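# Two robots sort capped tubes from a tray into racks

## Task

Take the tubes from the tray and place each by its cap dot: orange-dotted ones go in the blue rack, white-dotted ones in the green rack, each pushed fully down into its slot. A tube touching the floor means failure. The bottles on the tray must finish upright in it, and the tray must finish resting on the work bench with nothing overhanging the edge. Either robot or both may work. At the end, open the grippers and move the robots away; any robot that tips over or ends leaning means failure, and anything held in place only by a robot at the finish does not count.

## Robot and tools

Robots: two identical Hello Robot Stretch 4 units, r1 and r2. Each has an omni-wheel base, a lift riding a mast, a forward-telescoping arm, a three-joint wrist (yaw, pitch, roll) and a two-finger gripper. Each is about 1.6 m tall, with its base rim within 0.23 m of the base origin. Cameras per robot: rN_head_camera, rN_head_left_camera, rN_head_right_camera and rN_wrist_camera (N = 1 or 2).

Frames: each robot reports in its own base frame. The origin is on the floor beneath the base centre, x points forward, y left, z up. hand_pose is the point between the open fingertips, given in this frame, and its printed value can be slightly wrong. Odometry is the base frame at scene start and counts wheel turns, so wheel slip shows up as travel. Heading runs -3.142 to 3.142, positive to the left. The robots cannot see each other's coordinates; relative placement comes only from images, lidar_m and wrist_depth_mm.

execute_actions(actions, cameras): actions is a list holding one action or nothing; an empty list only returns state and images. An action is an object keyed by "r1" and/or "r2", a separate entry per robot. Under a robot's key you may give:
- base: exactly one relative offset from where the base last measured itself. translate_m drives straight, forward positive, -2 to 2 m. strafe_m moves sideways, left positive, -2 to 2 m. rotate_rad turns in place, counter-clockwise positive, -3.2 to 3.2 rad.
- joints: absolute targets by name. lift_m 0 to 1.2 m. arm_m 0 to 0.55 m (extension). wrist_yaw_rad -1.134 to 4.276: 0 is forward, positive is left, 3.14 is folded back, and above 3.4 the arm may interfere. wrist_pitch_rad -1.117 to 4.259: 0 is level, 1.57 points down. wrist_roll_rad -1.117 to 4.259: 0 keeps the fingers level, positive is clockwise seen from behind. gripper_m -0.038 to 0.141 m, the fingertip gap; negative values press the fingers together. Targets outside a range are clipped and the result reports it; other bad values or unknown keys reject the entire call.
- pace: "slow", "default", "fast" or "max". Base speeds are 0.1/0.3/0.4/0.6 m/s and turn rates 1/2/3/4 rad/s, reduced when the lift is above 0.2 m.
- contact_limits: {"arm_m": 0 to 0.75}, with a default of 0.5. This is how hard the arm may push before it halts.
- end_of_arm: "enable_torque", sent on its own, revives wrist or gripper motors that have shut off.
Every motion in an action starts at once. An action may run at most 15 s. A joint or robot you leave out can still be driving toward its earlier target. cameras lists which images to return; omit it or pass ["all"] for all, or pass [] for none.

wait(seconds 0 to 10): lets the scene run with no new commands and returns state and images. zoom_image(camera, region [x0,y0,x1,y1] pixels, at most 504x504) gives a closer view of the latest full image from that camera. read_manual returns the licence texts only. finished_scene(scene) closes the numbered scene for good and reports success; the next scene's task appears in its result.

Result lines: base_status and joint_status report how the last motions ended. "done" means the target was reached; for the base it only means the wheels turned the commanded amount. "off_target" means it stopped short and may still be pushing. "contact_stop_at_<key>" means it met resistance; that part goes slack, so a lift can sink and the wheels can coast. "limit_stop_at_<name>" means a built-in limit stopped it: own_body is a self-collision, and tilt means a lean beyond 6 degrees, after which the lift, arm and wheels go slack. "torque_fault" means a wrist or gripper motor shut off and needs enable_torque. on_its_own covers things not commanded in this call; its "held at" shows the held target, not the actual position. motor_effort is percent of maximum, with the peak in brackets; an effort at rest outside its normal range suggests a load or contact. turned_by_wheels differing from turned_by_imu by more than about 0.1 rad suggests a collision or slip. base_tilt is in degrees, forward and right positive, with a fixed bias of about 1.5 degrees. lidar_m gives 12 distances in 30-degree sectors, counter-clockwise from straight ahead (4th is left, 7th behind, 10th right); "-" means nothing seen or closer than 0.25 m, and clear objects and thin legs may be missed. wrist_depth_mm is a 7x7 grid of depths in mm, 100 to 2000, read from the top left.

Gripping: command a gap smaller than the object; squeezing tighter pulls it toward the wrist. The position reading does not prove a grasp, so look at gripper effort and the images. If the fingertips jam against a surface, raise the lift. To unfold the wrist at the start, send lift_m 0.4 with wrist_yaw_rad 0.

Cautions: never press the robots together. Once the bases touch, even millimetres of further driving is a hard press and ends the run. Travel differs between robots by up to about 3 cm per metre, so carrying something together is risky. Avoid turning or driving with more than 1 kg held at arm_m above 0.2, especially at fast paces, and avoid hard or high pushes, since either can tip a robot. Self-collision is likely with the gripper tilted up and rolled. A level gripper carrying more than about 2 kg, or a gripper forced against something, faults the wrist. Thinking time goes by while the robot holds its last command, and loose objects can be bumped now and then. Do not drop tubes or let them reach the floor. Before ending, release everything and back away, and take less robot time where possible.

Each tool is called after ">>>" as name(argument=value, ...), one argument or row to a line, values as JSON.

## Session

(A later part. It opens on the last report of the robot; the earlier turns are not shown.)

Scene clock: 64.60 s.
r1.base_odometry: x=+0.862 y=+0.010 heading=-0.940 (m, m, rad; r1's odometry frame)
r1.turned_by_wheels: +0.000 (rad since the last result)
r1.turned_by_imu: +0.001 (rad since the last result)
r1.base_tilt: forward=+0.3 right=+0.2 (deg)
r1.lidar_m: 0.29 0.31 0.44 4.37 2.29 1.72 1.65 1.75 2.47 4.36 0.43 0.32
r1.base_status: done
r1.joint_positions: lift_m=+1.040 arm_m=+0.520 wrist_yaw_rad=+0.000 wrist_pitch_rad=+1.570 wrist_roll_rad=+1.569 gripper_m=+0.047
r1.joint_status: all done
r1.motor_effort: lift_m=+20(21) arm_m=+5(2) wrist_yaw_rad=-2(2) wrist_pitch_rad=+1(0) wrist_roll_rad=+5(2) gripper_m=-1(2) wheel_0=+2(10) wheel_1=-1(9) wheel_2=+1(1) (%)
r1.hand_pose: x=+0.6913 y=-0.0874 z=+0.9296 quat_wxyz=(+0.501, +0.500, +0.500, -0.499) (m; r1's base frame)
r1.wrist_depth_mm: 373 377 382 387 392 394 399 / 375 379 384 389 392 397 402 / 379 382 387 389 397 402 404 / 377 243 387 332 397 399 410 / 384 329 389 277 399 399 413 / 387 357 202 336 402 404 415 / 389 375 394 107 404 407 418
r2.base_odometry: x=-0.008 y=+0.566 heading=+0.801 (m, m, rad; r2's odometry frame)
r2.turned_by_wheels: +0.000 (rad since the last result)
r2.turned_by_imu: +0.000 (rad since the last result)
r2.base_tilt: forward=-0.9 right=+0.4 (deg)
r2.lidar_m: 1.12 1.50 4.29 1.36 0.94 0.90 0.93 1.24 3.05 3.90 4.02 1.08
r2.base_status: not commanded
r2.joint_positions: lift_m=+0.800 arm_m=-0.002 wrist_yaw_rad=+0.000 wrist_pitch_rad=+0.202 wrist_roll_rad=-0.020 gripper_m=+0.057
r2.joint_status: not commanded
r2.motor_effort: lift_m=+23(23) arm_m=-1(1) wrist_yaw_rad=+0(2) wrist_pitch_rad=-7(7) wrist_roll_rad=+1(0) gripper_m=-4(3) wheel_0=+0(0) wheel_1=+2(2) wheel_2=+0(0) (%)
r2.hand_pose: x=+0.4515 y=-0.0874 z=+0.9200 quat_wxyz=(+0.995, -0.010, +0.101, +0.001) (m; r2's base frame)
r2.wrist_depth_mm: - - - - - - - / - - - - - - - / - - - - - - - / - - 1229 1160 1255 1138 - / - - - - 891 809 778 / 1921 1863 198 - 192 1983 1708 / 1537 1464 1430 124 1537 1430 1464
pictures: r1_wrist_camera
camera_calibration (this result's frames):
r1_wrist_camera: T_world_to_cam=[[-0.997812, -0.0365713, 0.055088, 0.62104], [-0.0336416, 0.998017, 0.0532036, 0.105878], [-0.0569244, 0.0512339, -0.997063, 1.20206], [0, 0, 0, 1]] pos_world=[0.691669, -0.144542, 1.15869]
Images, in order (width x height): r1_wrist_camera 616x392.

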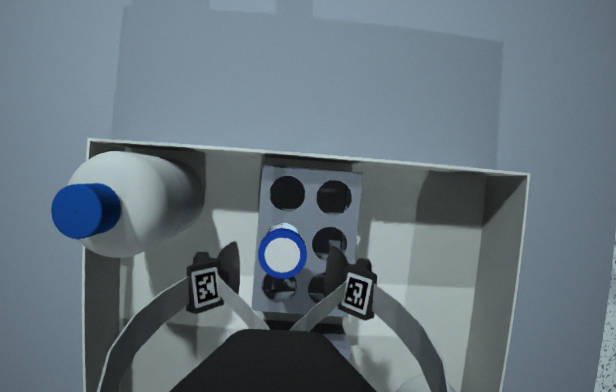

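>>> execute_actions(
  actions=[
    {"r1":{"joints":{"lift_m":0.985},"pace":"fast"}},
  ],
  cameras=[],
)

>>> execute_actions(
  actions=[
    {"r1":{"joints":{"gripper_m":0.012}}},
  ],
  cameras=[],
)

>>> execute_actions(
  actions=[
    {"r1":{"joints":{"lift_m":1.07},"pace":"fast"}},
  ],
  cameras=[],
)

>>> execute_actions(
  actions=[
    {"r1":{"base":{"strafe_m":-0.369},"joints":{"arm_m":0.477},"pace":"fast"}},
  ],
  cameras=["r1_wrist_camera"],
)

Scene clock: 66.93 s.
r1.base_odometry: x=+0.862 y=+0.010 heading=-0.940 (m, m, rad; r1's odometry frame)
r1.turned_by_wheels: +0.000 (rad since the last result)
r1.turned_by_imu: +0.000 (rad since the last result)
r1.base_tilt: forward=+0.3 right=+0.1 (deg)
r1.lidar_m: 0.29 0.31 0.45 4.35 2.31 1.73 1.66 1.74 2.50 4.37 0.43 0.32
r1.base_status: not commanded
r1.joint_positions: lift_m=+0.985 arm_m=+0.520 wrist_yaw_rad=+0.000 wrist_pitch_rad=+1.570 wrist_roll_rad=+1.569 gripper_m=+0.047
r1.joint_status: all done
r1.motor_effort: lift_m=+17(18) arm_m=+5(5) wrist_yaw_rad=-2(2) wrist_pitch_rad=+0(1) wrist_roll_rad=+3(2) gripper_m=-4(4) wheel_0=+2(2) wheel_1=+0(0) wheel_2=+1(1) (%)
r1.hand_pose: x=+0.6913 y=-0.0874 z=+0.8749 quat_wxyz=(+0.501, +0.500, +0.500, -0.499) (m; r1's base frame)
r1.wrist_depth_mm: 320 324 327 332 336 340 343 / 324 327 330 336 340 343 345 / 324 327 332 336 340 345 349 / 186 204 332 307 342 343 298 / 189 231 332 253 343 347 300 / 309 334 202 218 345 349 300 / 309 334 338 107 347 349 294
r2.base_odometry: x=-0.008 y=+0.566 heading=+0.801 (m, m, rad; r2's odometry frame)
r2.turned_by_wheels: +0.000 (rad since the last result)
r2.turned_by_imu: +0.000 (rad since the last result)
r2.base_tilt: forward=-0.8 right=+0.4 (deg)
r2.lidar_m: 1.11 1.50 4.29 1.37 0.96 0.91 0.95 1.25 3.07 3.88 4.03 1.07
r2.base_status: not commanded
r2.joint_positions: lift_m=+0.800 arm_m=-0.002 wrist_yaw_rad=+0.000 wrist_pitch_rad=+0.202 wrist_roll_rad=-0.020 gripper_m=+0.057
r2.joint_status: not commanded
r2.motor_effort: lift_m=+23(23) arm_m=-1(1) wrist_yaw_rad=-1(1) wrist_pitch_rad=-7(7) wrist_roll_rad=+1(2) gripper_m=-4(4) wheel_0=+0(0) wheel_1=+2(2) wheel_2=+0(0) (%)
r2.hand_pose: x=+0.4515 y=-0.0874 z=+0.9200 quat_wxyz=(+0.995, -0.010, +0.101, +0.001) (m; r2's base frame)
r2.wrist_depth_mm: - - - - - - - / - - - - - - - / - - - - - - - / - - 1229 1160 1255 1118 - / - - - - 891 809 788 / 1921 1863 198 - 192 1983 1756 / 1499 1464 1430 124 1576 1430 1464
pictures: none
No camera images: the call's "cameras" was empty. Leave "cameras" out to get every camera's image.

Scene clock: 68.07 s.
r1.base_odometry: x=+0.862 y=+0.010 heading=-0.940 (m, m, rad; r1's odometry frame)
r1.turned_by_wheels: +0.000 (rad since the last result)
r1.turned_by_imu: +0.000 (rad since the last result)
r1.base_tilt: forward=+0.3 right=+0.4 (deg)
r1.lidar_m: 0.28 0.31 0.43 4.36 2.29 1.72 1.66 1.74 2.46 4.36 0.43 0.31
r1.base_status: not commanded
r1.joint_positions: lift_m=+0.985 arm_m=+0.520 wrist_yaw_rad=+0.000 wrist_pitch_rad=+1.570 wrist_roll_rad=+1.569 gripper_m=+0.012
r1.joint_status: all done
r1.motor_effort: lift_m=+17(17) arm_m=+5(5) wrist_yaw_rad=-2(2) wrist_pitch_rad=+1(0) wrist_roll_rad=+1(3) gripper_m=-14(15) wheel_0=+2(1) wheel_1=+0(0) wheel_2=+1(1) (%)
r1.hand_pose: x=+0.6913 y=-0.0874 z=+0.8749 quat_wxyz=(+0.501, +0.500, +0.500, -0.499) (m; r1's base frame)
r1.wrist_depth_mm: 320 324 329 330 336 342 345 / 324 327 330 334 340 343 345 / 324 325 332 336 340 345 349 / 186 205 332 307 342 343 298 / 189 232 334 236 343 347 300 / 307 332 207 212 191 347 301 / 309 336 338 107 347 351 293
r2.base_odometry: x=-0.008 y=+0.566 heading=+0.801 (m, m, rad; r2's odometry frame)
r2.turned_by_wheels: +0.000 (rad since the last result)
r2.turned_by_imu: +0.000 (rad since the last result)
r2.base_tilt: forward=-0.8 right=+0.4 (deg)
r2.lidar_m: 1.11 1.50 4.29 1.37 0.96 0.88 0.92 1.25 3.06 3.90 4.01 1.09
r2.base_status: not commanded
r2.joint_positions: lift_m=+0.800 arm_m=-0.002 wrist_yaw_rad=+0.000 wrist_pitch_rad=+0.202 wrist_roll_rad=-0.020 gripper_m=+0.057
r2.joint_status: not commanded
r2.motor_effort: lift_m=+23(23) arm_m=-1(1) wrist_yaw_rad=+0(1) wrist_pitch_rad=-7(6) wrist_roll_rad=+3(1) gripper_m=-5(7) wheel_0=+0(0) wheel_1=+2(2) wheel_2=+0(0) (%)
r2.hand_pose: x=+0.4515 y=-0.0874 z=+0.9200 quat_wxyz=(+0.995, -0.010, +0.101, +0.001) (m; r2's base frame)
r2.wrist_depth_mm: - - - - - - - / - - - - - - - / - - - - - - - / - - 1229 1160 1281 1138 - / - - - - 878 809 788 / 1921 1808 197 - 192 1983 1708 / 1537 1464 1430 124 1576 1397 1499
pictures: none
No camera images: the call's "cameras" was empty. Leave "cameras" out to get every camera's image.

Scene clock: 69.17 s.
r1.base_odometry: x=+0.862 y=+0.010 heading=-0.940 (m, m, rad; r1's odometry frame)
r1.turned_by_wheels: +0.000 (rad since the last result)
r1.turned_by_imu: +0.000 (rad since the last result)
r1.base_tilt: forward=+0.4 right=+0.3 (deg)
r1.lidar_m: 0.29 0.31 0.43 4.35 2.30 1.72 1.64 1.76 2.44 4.38 0.44 0.32
r1.base_status: not commanded
r1.joint_positions: lift_m=+1.070 arm_m=+0.520 wrist_yaw_rad=+0.000 wrist_pitch_rad=+1.570 wrist_roll_rad=+1.569 gripper_m=+0.012
r1.joint_status: all done
r1.motor_effort: lift_m=+21(23) arm_m=+5(5) wrist_yaw_rad=-2(1) wrist_pitch_rad=+1(1) wrist_roll_rad=+2(3) gripper_m=-13(14) wheel_0=+1(2) wheel_1=+0(0) wheel_2=+1(1) (%)
r1.hand_pose: x=+0.6913 y=-0.0874 z=+0.9596 quat_wxyz=(+0.501, +0.500, +0.500, -0.499) (m; r1's base frame)
r1.wrist_depth_mm: 402 404 410 415 421 424 430 / 404 410 413 418 424 430 433 / 407 410 415 421 427 430 439 / 410 272 418 362 427 430 439 / 415 387 418 236 430 433 442 / 415 387 207 212 191 439 445 / 418 421 424 107 433 427 452
r2.base_odometry: x=-0.008 y=+0.566 heading=+0.801 (m, m, rad; r2's odometry frame)
r2.turned_by_wheels: +0.000 (rad since the last result)
r2.turned_by_imu: +0.000 (rad since the last result)
r2.base_tilt: forward=-0.7 right=+0.3 (deg)
r2.lidar_m: 1.11 1.53 4.28 1.38 0.97 0.90 0.92 1.26 3.06 3.89 4.02 1.09
r2.base_status: not commanded
r2.joint_positions: lift_m=+0.800 arm_m=-0.002 wrist_yaw_rad=+0.000 wrist_pitch_rad=+0.202 wrist_roll_rad=-0.020 gripper_m=+0.057
r2.joint_status: not commanded
r2.motor_effort: lift_m=+23(23) arm_m=-1(1) wrist_yaw_rad=+2(1) wrist_pitch_rad=-6(7) wrist_roll_rad=+1(2) gripper_m=-3(4) wheel_0=+0(0) wheel_1=+2(2) wheel_2=+0(0) (%)
r2.hand_pose: x=+0.4515 y=-0.0874 z=+0.9200 quat_wxyz=(+0.995, -0.010, +0.101, +0.001) (m; r2's base frame)
r2.wrist_depth_mm: - - - - - - - / - - - - - - - / - - - - - - - / - - 1229 1160 1281 1118 - / - - - - 891 809 788 / 1863 1863 198 - 191 1983 1756 / 1537 1464 1430 124 1537 1430 1499
pictures: none
No camera images: the call's "cameras" was empty. Leave "cameras" out to get every camera's image.

Scene clock: 71.67 s.
r1.base_odometry: x=+0.564 y=-0.208 heading=-0.940 (m, m, rad; r1's odometry frame)
r1.turned_by_wheels: +0.000 (rad since the last result)
r1.turned_by_imu: -0.001 (rad since the last result)
r1.base_tilt: forward=+0.3 right=+0.3 (deg)
r1.lidar_m: 0.29 0.30 0.45 4.71 2.31 1.73 1.67 1.78 2.50 4.00 0.42 0.29
r1.base_status: done
r1.joint_positions: lift_m=+1.070 arm_m=+0.478 wrist_yaw_rad=+0.000 wrist_pitch_rad=+1.570 wrist_roll_rad=+1.569 gripper_m=+0.012
r1.joint_status: all done
r1.motor_effort: lift_m=+20(21) arm_m=-5(4) wrist_yaw_rad=-2(3) wrist_pitch_rad=+0(0) wrist_roll_rad=+2(2) gripper_m=-13(15) wheel_0=-1(6) wheel_1=+0(7) wheel_2=+0(1) (%)
r1.hand_pose: x=+0.6490 y=-0.0874 z=+0.9596 quat_wxyz=(+0.501, +0.500, +0.500, -0.499) (m; r1's base frame)
r1.wrist_depth_mm: 402 407 410 418 421 424 430 / 404 407 413 418 421 430 433 / 407 413 413 421 427 430 436 / 410 415 415 424 433 433 442 / 413 418 364 236 433 439 442 / 418 418 207 212 191 442 449 / 418 424 427 107 436 445 449
r2.base_odometry: x=-0.008 y=+0.566 heading=+0.801 (m, m, rad; r2's odometry frame)
r2.turned_by_wheels: +0.000 (rad since the last result)
r2.turned_by_imu: +0.000 (rad since the last result)
r2.base_tilt: forward=-0.8 right=+0.3 (deg)
r2.lidar_m: 1.10 1.50 4.29 1.35 0.96 0.91 0.94 1.25 3.06 3.90 4.01 1.08
r2.base_status: not commanded
r2.joint_positions: lift_m=+0.800 arm_m=-0.002 wrist_yaw_rad=+0.000 wrist_pitch_rad=+0.202 wrist_roll_rad=-0.020 gripper_m=+0.057
r2.joint_status: not commanded
r2.motor_effort: lift_m=+23(23) arm_m=-1(1) wrist_yaw_rad=-3(1) wrist_pitch_rad=-7(7) wrist_roll_rad=+3(2) gripper_m=-6(5) wheel_0=+0(0) wheel_1=+2(2) wheel_2=+0(0) (%)
r2.hand_pose: x=+0.4515 y=-0.0874 z=+0.9200 quat_wxyz=(+0.995, -0.010, +0.101, +0.001) (m; r2's base frame)
r2.wrist_depth_mm: - - - - - - - / - - - - - - - / - - - - - - - / - - 1229 1138 1281 1118 - / - - - - 891 809 788 / 1863 1808 198 - 191 1921 1756 / 1537 1464 1430 124 1537 1430 1464
pictures: r1_wrist_camera
camera_calibration (this result's frames):
r1_wrist_camera: T_world_to_cam=[[-0.99781, -0.0364973, 0.0551655, 0.577101], [-0.0335634, 0.998019, 0.0532062, 0.102807], [-0.0569981, 0.0512381, -0.997059, 1.22959], [0, 0, 0, 1]] pos_world=[0.649372, -0.144543, 1.18867]
Images, in order (width x height): r1_wrist_camera 616x392.

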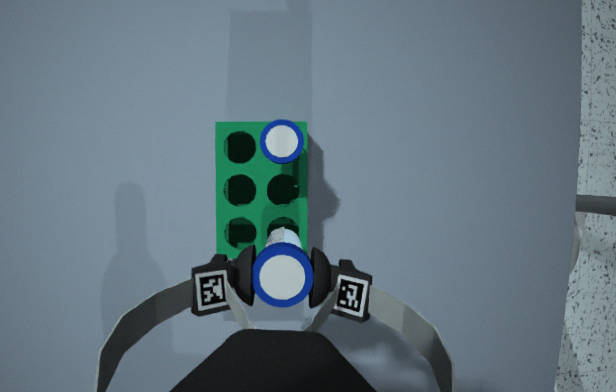

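>>> execute_actions(
  actions=[
    {"r1":{"joints":{"lift_m":0.98},"pace":"slow"}},
  ],
  cameras=[],
)

>>> execute_actions(
  actions=[
    {"r1":{"joints":{"gripper_m":0.047}}},
  ],
  cameras=["r1_wrist_camera"],
)

>>> execute_actions(
  actions=[
    {"r1":{"joints":{"lift_m":1.04},"pace":"fast"}},
  ],
  cameras=[],
)

>>> execute_actions(
  actions=[
    {"r1":{"base":{"translate_m":-0.25},"joints":{"arm_m":0.1},"pace":"fast"}},
  ],
  cameras=["r2_wrist_camera"],
)

>>> zoom_image(
  camera="r2_wrist_camera",
  region=[180,120,500,230],
)

Scene clock: 75.10 s.
r1.base_odometry: x=+0.564 y=-0.208 heading=-0.940 (m, m, rad; r1's odometry frame)
r1.turned_by_wheels: +0.000 (rad since the last result)
r1.turned_by_imu: +0.000 (rad since the last result)
r1.base_tilt: forward=+0.3 right=+0.2 (deg)
r1.lidar_m: 0.26 0.29 0.42 4.72 2.33 1.71 1.68 1.77 2.45 3.98 0.41 0.29
r1.base_status: not commanded
r1.joint_positions: lift_m=+0.980 arm_m=+0.478 wrist_yaw_rad=+0.000 wrist_pitch_rad=+1.570 wrist_roll_rad=+1.569 gripper_m=+0.012
r1.joint_status: all done
r1.motor_effort: lift_m=+16(19) arm_m=-5(4) wrist_yaw_rad=-2(2) wrist_pitch_rad=+1(0) wrist_roll_rad=+3(2) gripper_m=-12(15) wheel_0=-1(1) wheel_1=+0(1) wheel_2=+0(1) (%)
r1.hand_pose: x=+0.6490 y=-0.0874 z=+0.8699 quat_wxyz=(+0.501, +0.500, +0.500, -0.499) (m; r1's base frame)
r1.wrist_depth_mm: 317 320 324 327 330 336 340 / 319 322 325 329 334 338 342 / 320 325 271 272 336 340 343 / 324 327 272 329 338 342 347 / 325 329 273 234 342 345 349 / 329 330 207 212 191 347 351 / 330 334 336 107 345 351 355
r2.base_odometry: x=-0.008 y=+0.566 heading=+0.801 (m, m, rad; r2's odometry frame)
r2.turned_by_wheels: +0.000 (rad since the last result)
r2.turned_by_imu: +0.000 (rad since the last result)
r2.base_tilt: forward=-0.7 right=+0.3 (deg)
r2.lidar_m: 1.13 1.49 4.30 1.36 0.95 0.91 0.93 1.24 3.04 3.90 4.02 1.07
r2.base_status: not commanded
r2.joint_positions: lift_m=+0.800 arm_m=-0.002 wrist_yaw_rad=+0.000 wrist_pitch_rad=+0.202 wrist_roll_rad=-0.020 gripper_m=+0.057
r2.joint_status: not commanded
r2.motor_effort: lift_m=+23(23) arm_m=-1(0) wrist_yaw_rad=+1(2) wrist_pitch_rad=-8(7) wrist_roll_rad=+2(2) gripper_m=-4(4) wheel_0=+0(0) wheel_1=+2(2) wheel_2=+0(0) (%)
r2.hand_pose: x=+0.4515 y=-0.0874 z=+0.9200 quat_wxyz=(+0.995, -0.010, +0.101, +0.001) (m; r2's base frame)
r2.wrist_depth_mm: - - - - - - - / - - - - - - - / - - - - - - - / - - 1229 1160 1255 1118 - / - - - - 891 809 788 / 1921 1808 197 - 192 1921 1756 / 1537 1499 1430 124 1576 1430 1464
pictures: none
No camera images: the call's "cameras" was empty. Leave "cameras" out to get every camera's image.

Scene clock: 76.23 s.
r1.base_odometry: x=+0.564 y=-0.208 heading=-0.940 (m, m, rad; r1's odometry frame)
r1.turned_by_wheels: +0.000 (rad since the last result)
r1.turned_by_imu: +0.000 (rad since the last result)
r1.base_tilt: forward=+0.2 right=+0.2 (deg)
r1.lidar_m: 0.27 0.27 0.39 4.72 2.32 1.73 1.67 1.75 2.46 3.99 0.42 0.30
r1.base_status: not commanded
r1.joint_positions: lift_m=+0.980 arm_m=+0.478 wrist_yaw_rad=+0.000 wrist_pitch_rad=+1.570 wrist_roll_rad=+1.569 gripper_m=+0.047
r1.joint_status: all done
r1.motor_effort: lift_m=+16(16) arm_m=-5(5) wrist_yaw_rad=-1(1) wrist_pitch_rad=+0(1) wrist_roll_rad=+2(3) gripper_m=-3(13) wheel_0=-1(1) wheel_1=+0(0) wheel_2=+0(0) (%)
r1.hand_pose: x=+0.6490 y=-0.0874 z=+0.8699 quat_wxyz=(+0.501, +0.500, +0.500, -0.499) (m; r1's base frame)
r1.wrist_depth_mm: 317 320 324 327 330 336 340 / 319 322 325 329 334 338 342 / 322 325 271 273 336 340 343 / 324 325 273 330 338 343 345 / 325 329 272 229 342 345 349 / 329 330 202 216 342 349 353 / 330 332 336 107 345 351 353
r2.base_odometry: x=-0.008 y=+0.566 heading=+0.801 (m, m, rad; r2's odometry frame)
r2.turned_by_wheels: +0.000 (rad since the last result)
r2.turned_by_imu: +0.000 (rad since the last result)
r2.base_tilt: forward=-0.8 right=+0.3 (deg)
r2.lidar_m: 1.12 1.50 4.28 1.35 0.94 0.90 0.94 1.27 3.06 3.90 4.04 1.08
r2.base_status: not commanded
r2.joint_positions: lift_m=+0.800 arm_m=-0.002 wrist_yaw_rad=+0.000 wrist_pitch_rad=+0.202 wrist_roll_rad=-0.020 gripper_m=+0.057
r2.joint_status: not commanded
r2.motor_effort: lift_m=+23(23) arm_m=-1(1) wrist_yaw_rad=+1(1) wrist_pitch_rad=-8(7) wrist_roll_rad=+2(3) gripper_m=-5(5) wheel_0=+0(0) wheel_1=+2(2) wheel_2=+0(0) (%)
r2.hand_pose: x=+0.4515 y=-0.0874 z=+0.9200 quat_wxyz=(+0.995, -0.010, +0.101, +0.001) (m; r2's base frame)
r2.wrist_depth_mm: - - - - - - - / - - - - - - - / - - - - - - - / - - 1229 1160 1255 1118 - / - - - - 891 809 788 / 1863 1808 198 - 191 1983 1756 / 1537 1464 1430 124 1576 1430 1464
pictures: r1_wrist_camera
camera_calibration (this result's frames):
r1_wrist_camera: T_world_to_cam=[[-0.997813, -0.0364971, 0.0551064, 0.582114], [-0.0335663, 0.998019, 0.0532042, 0.107582], [-0.056939, 0.0512381, -0.997062, 1.14014], [0, 0, 0, 1]] pos_world=[0.64937, -0.144543, 1.09899]
Images, in order (width x height): r1_wrist_camera 616x392.

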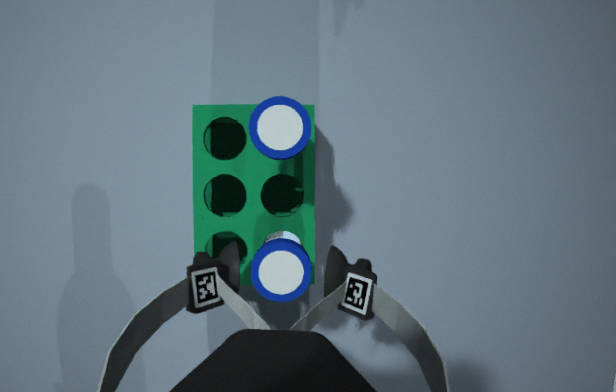

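Scene clock: 77.20 s.
r1.base_odometry: x=+0.564 y=-0.208 heading=-0.940 (m, m, rad; r1's odometry frame)
r1.turned_by_wheels: +0.000 (rad since the last result)
r1.turned_by_imu: +0.000 (rad since the last result)
r1.base_tilt: forward=+0.3 right=+0.2 (deg)
r1.lidar_m: 0.29 0.30 0.45 4.73 2.32 1.75 1.67 1.75 2.45 3.99 0.43 0.30
r1.base_status: not commanded
r1.joint_positions: lift_m=+1.040 arm_m=+0.478 wrist_yaw_rad=+0.000 wrist_pitch_rad=+1.570 wrist_roll_rad=+1.569 gripper_m=+0.047
r1.joint_status: all done
r1.motor_effort: lift_m=+21(22) arm_m=-5(5) wrist_yaw_rad=-1(0) wrist_pitch_rad=+0(0) wrist_roll_rad=+5(3) gripper_m=-4(4) wheel_0=-1(1) wheel_1=+0(1) wheel_2=+0(0) (%)
r1.hand_pose: x=+0.6490 y=-0.0874 z=+0.9296 quat_wxyz=(+0.501, +0.500, +0.500, -0.499) (m; r1's base frame)
r1.wrist_depth_mm: 373 375 382 387 392 394 399 / 375 379 384 389 394 399 402 / 377 384 382 332 397 404 404 / 379 387 387 387 399 404 410 / 384 389 364 336 402 407 410 / 384 389 202 397 404 410 418 / 387 392 397 107 407 415 418
r2.base_odometry: x=-0.008 y=+0.566 heading=+0.801 (m, m, rad; r2's odometry frame)
r2.turned_by_wheels: +0.000 (rad since the last result)
r2.turned_by_imu: +0.000 (rad since the last result)
r2.base_tilt: forward=-0.9 right=+0.4 (deg)
r2.lidar_m: 1.13 1.49 4.30 1.38 0.96 0.89 0.94 1.25 3.05 3.89 4.02 1.05
r2.base_status: not commanded
r2.joint_positions: lift_m=+0.800 arm_m=-0.002 wrist_yaw_rad=+0.000 wrist_pitch_rad=+0.202 wrist_roll_rad=-0.020 gripper_m=+0.057
r2.joint_status: not commanded
r2.motor_effort: lift_m=+23(23) arm_m=+0(1) wrist_yaw_rad=-1(1) wrist_pitch_rad=-7(8) wrist_roll_rad=+2(2) gripper_m=-5(2) wheel_0=+0(0) wheel_1=+2(2) wheel_2=+0(0) (%)
r2.hand_pose: x=+0.4515 y=-0.0874 z=+0.9200 quat_wxyz=(+0.995, -0.010, +0.101, +0.001) (m; r2's base frame)
r2.wrist_depth_mm: - - - - - - - / - - - - - - - / - - - - - - - / - - 1229 1138 1255 1138 - / - - - - 891 809 788 / 1921 1863 198 - 191 1983 1756 / 1499 1464 1464 124 1576 1430 1464
pictures: none
No camera images: the call's "cameras" was empty. Leave "cameras" out to get every camera's image.

Scene clock: 79.33 s.
r1.base_odometry: x=+0.416 y=-0.006 heading=-0.940 (m, m, rad; r1's odometry frame)
r1.turned_by_wheels: +0.000 (rad since the last result)
r1.turned_by_imu: +0.000 (rad since the last result)
r1.base_tilt: forward=+0.3 right=+0.3 (deg)
r1.lidar_m: 0.52 0.56 0.81 4.70 1.96 1.49 1.42 1.48 2.10 4.00 4.16 0.56
r1.base_status: done
r1.joint_positions: lift_m=+1.040 arm_m=+0.101 wrist_yaw_rad=+0.000 wrist_pitch_rad=+1.570 wrist_roll_rad=+1.570 gripper_m=+0.047
r1.joint_status: all done
r1.motor_effort: lift_m=+21(21) arm_m=-5(4) wrist_yaw_rad=-3(2) wrist_pitch_rad=-1(0) wrist_roll_rad=+2(2) gripper_m=-4(3) wheel_0=+1(3) wheel_1=+1(5) wheel_2=+0(10) (%)
r1.hand_pose: x=+0.2719 y=-0.0874 z=+0.9296 quat_wxyz=(+0.500, +0.500, +0.500, -0.500) (m; r1's base frame)
r1.wrist_depth_mm: 480 1098 1118 1138 1160 1160 1182 / 1118 1008 1118 1160 1160 1160 1182 / 1118 1118 1160 1160 1182 1160 1205 / 1138 1138 1160 1160 946 976 1205 / 1138 1138 1160 1182 960 1182 1205 / 1138 1160 202 1205 960 1229 1229 / 1160 1160 1160 107 1205 1205 1229
r2.base_odometry: x=-0.008 y=+0.566 heading=+0.801 (m, m, rad; r2's odometry frame)
r2.turned_by_wheels: +0.000 (rad since the last result)
r2.turned_by_imu: +0.000 (rad since the last result)
r2.base_tilt: forward=-0.8 right=+0.4 (deg)
r2.lidar_m: 1.13 1.52 4.28 1.38 0.96 0.90 0.94 1.25 3.04 3.89 4.03 1.07
r2.base_status: not commanded
r2.joint_positions: lift_m=+0.800 arm_m=-0.002 wrist_yaw_rad=+0.000 wrist_pitch_rad=+0.202 wrist_roll_rad=-0.020 gripper_m=+0.057
r2.joint_status: not commanded
r2.motor_effort: lift_m=+23(23) arm_m=-1(1) wrist_yaw_rad=+1(1) wrist_pitch_rad=-7(6) wrist_roll_rad=+2(1) gripper_m=-4(6) wheel_0=+0(0) wheel_1=+2(2) wheel_2=+0(0) (%)
r2.hand_pose: x=+0.4515 y=-0.0874 z=+0.9200 quat_wxyz=(+0.995, -0.010, +0.101, +0.001) (m; r2's base frame)
r2.wrist_depth_mm: - - - - - - - / - - - - - - - / - - - - - - - / - - 1255 1138 1281 1118 - / - - - - 891 798 788 / 1921 1863 197 - 192 1983 1708 / 1499 1464 1430 124 1576 1430 1464
pictures: r2_wrist_camera
camera_calibration (this result's frames):
r2_wrist_camera: T_world_to_cam=[[0.0163614, -0.999225, 0.0358105, -0.122629], [-0.211493, -0.0384635, -0.976622, 1.04759], [0.977243, 0.00840526, -0.211958, -0.0127724], [0, 0, 0, 1]] pos_world=[0.236047, -0.0821325, 1.02479]
Images, in order (width x height): r2_wrist_camera 616x392.

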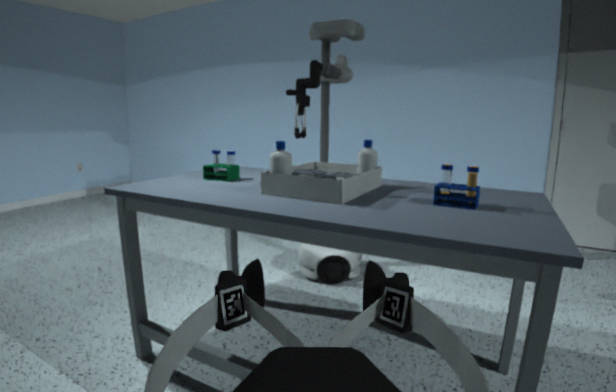

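Region (180, 120, 500, 230) of r2_wrist_camera's 616x392 image, scaled by 1.575; it fills the top 173 rows of this view, and the rest is white.

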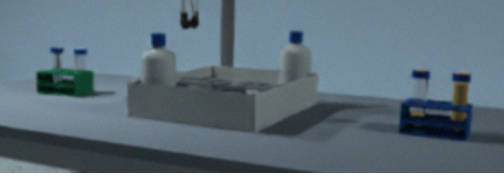

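>>> finished_scene(
  scene=2,
)

The scene is finished: the task was done.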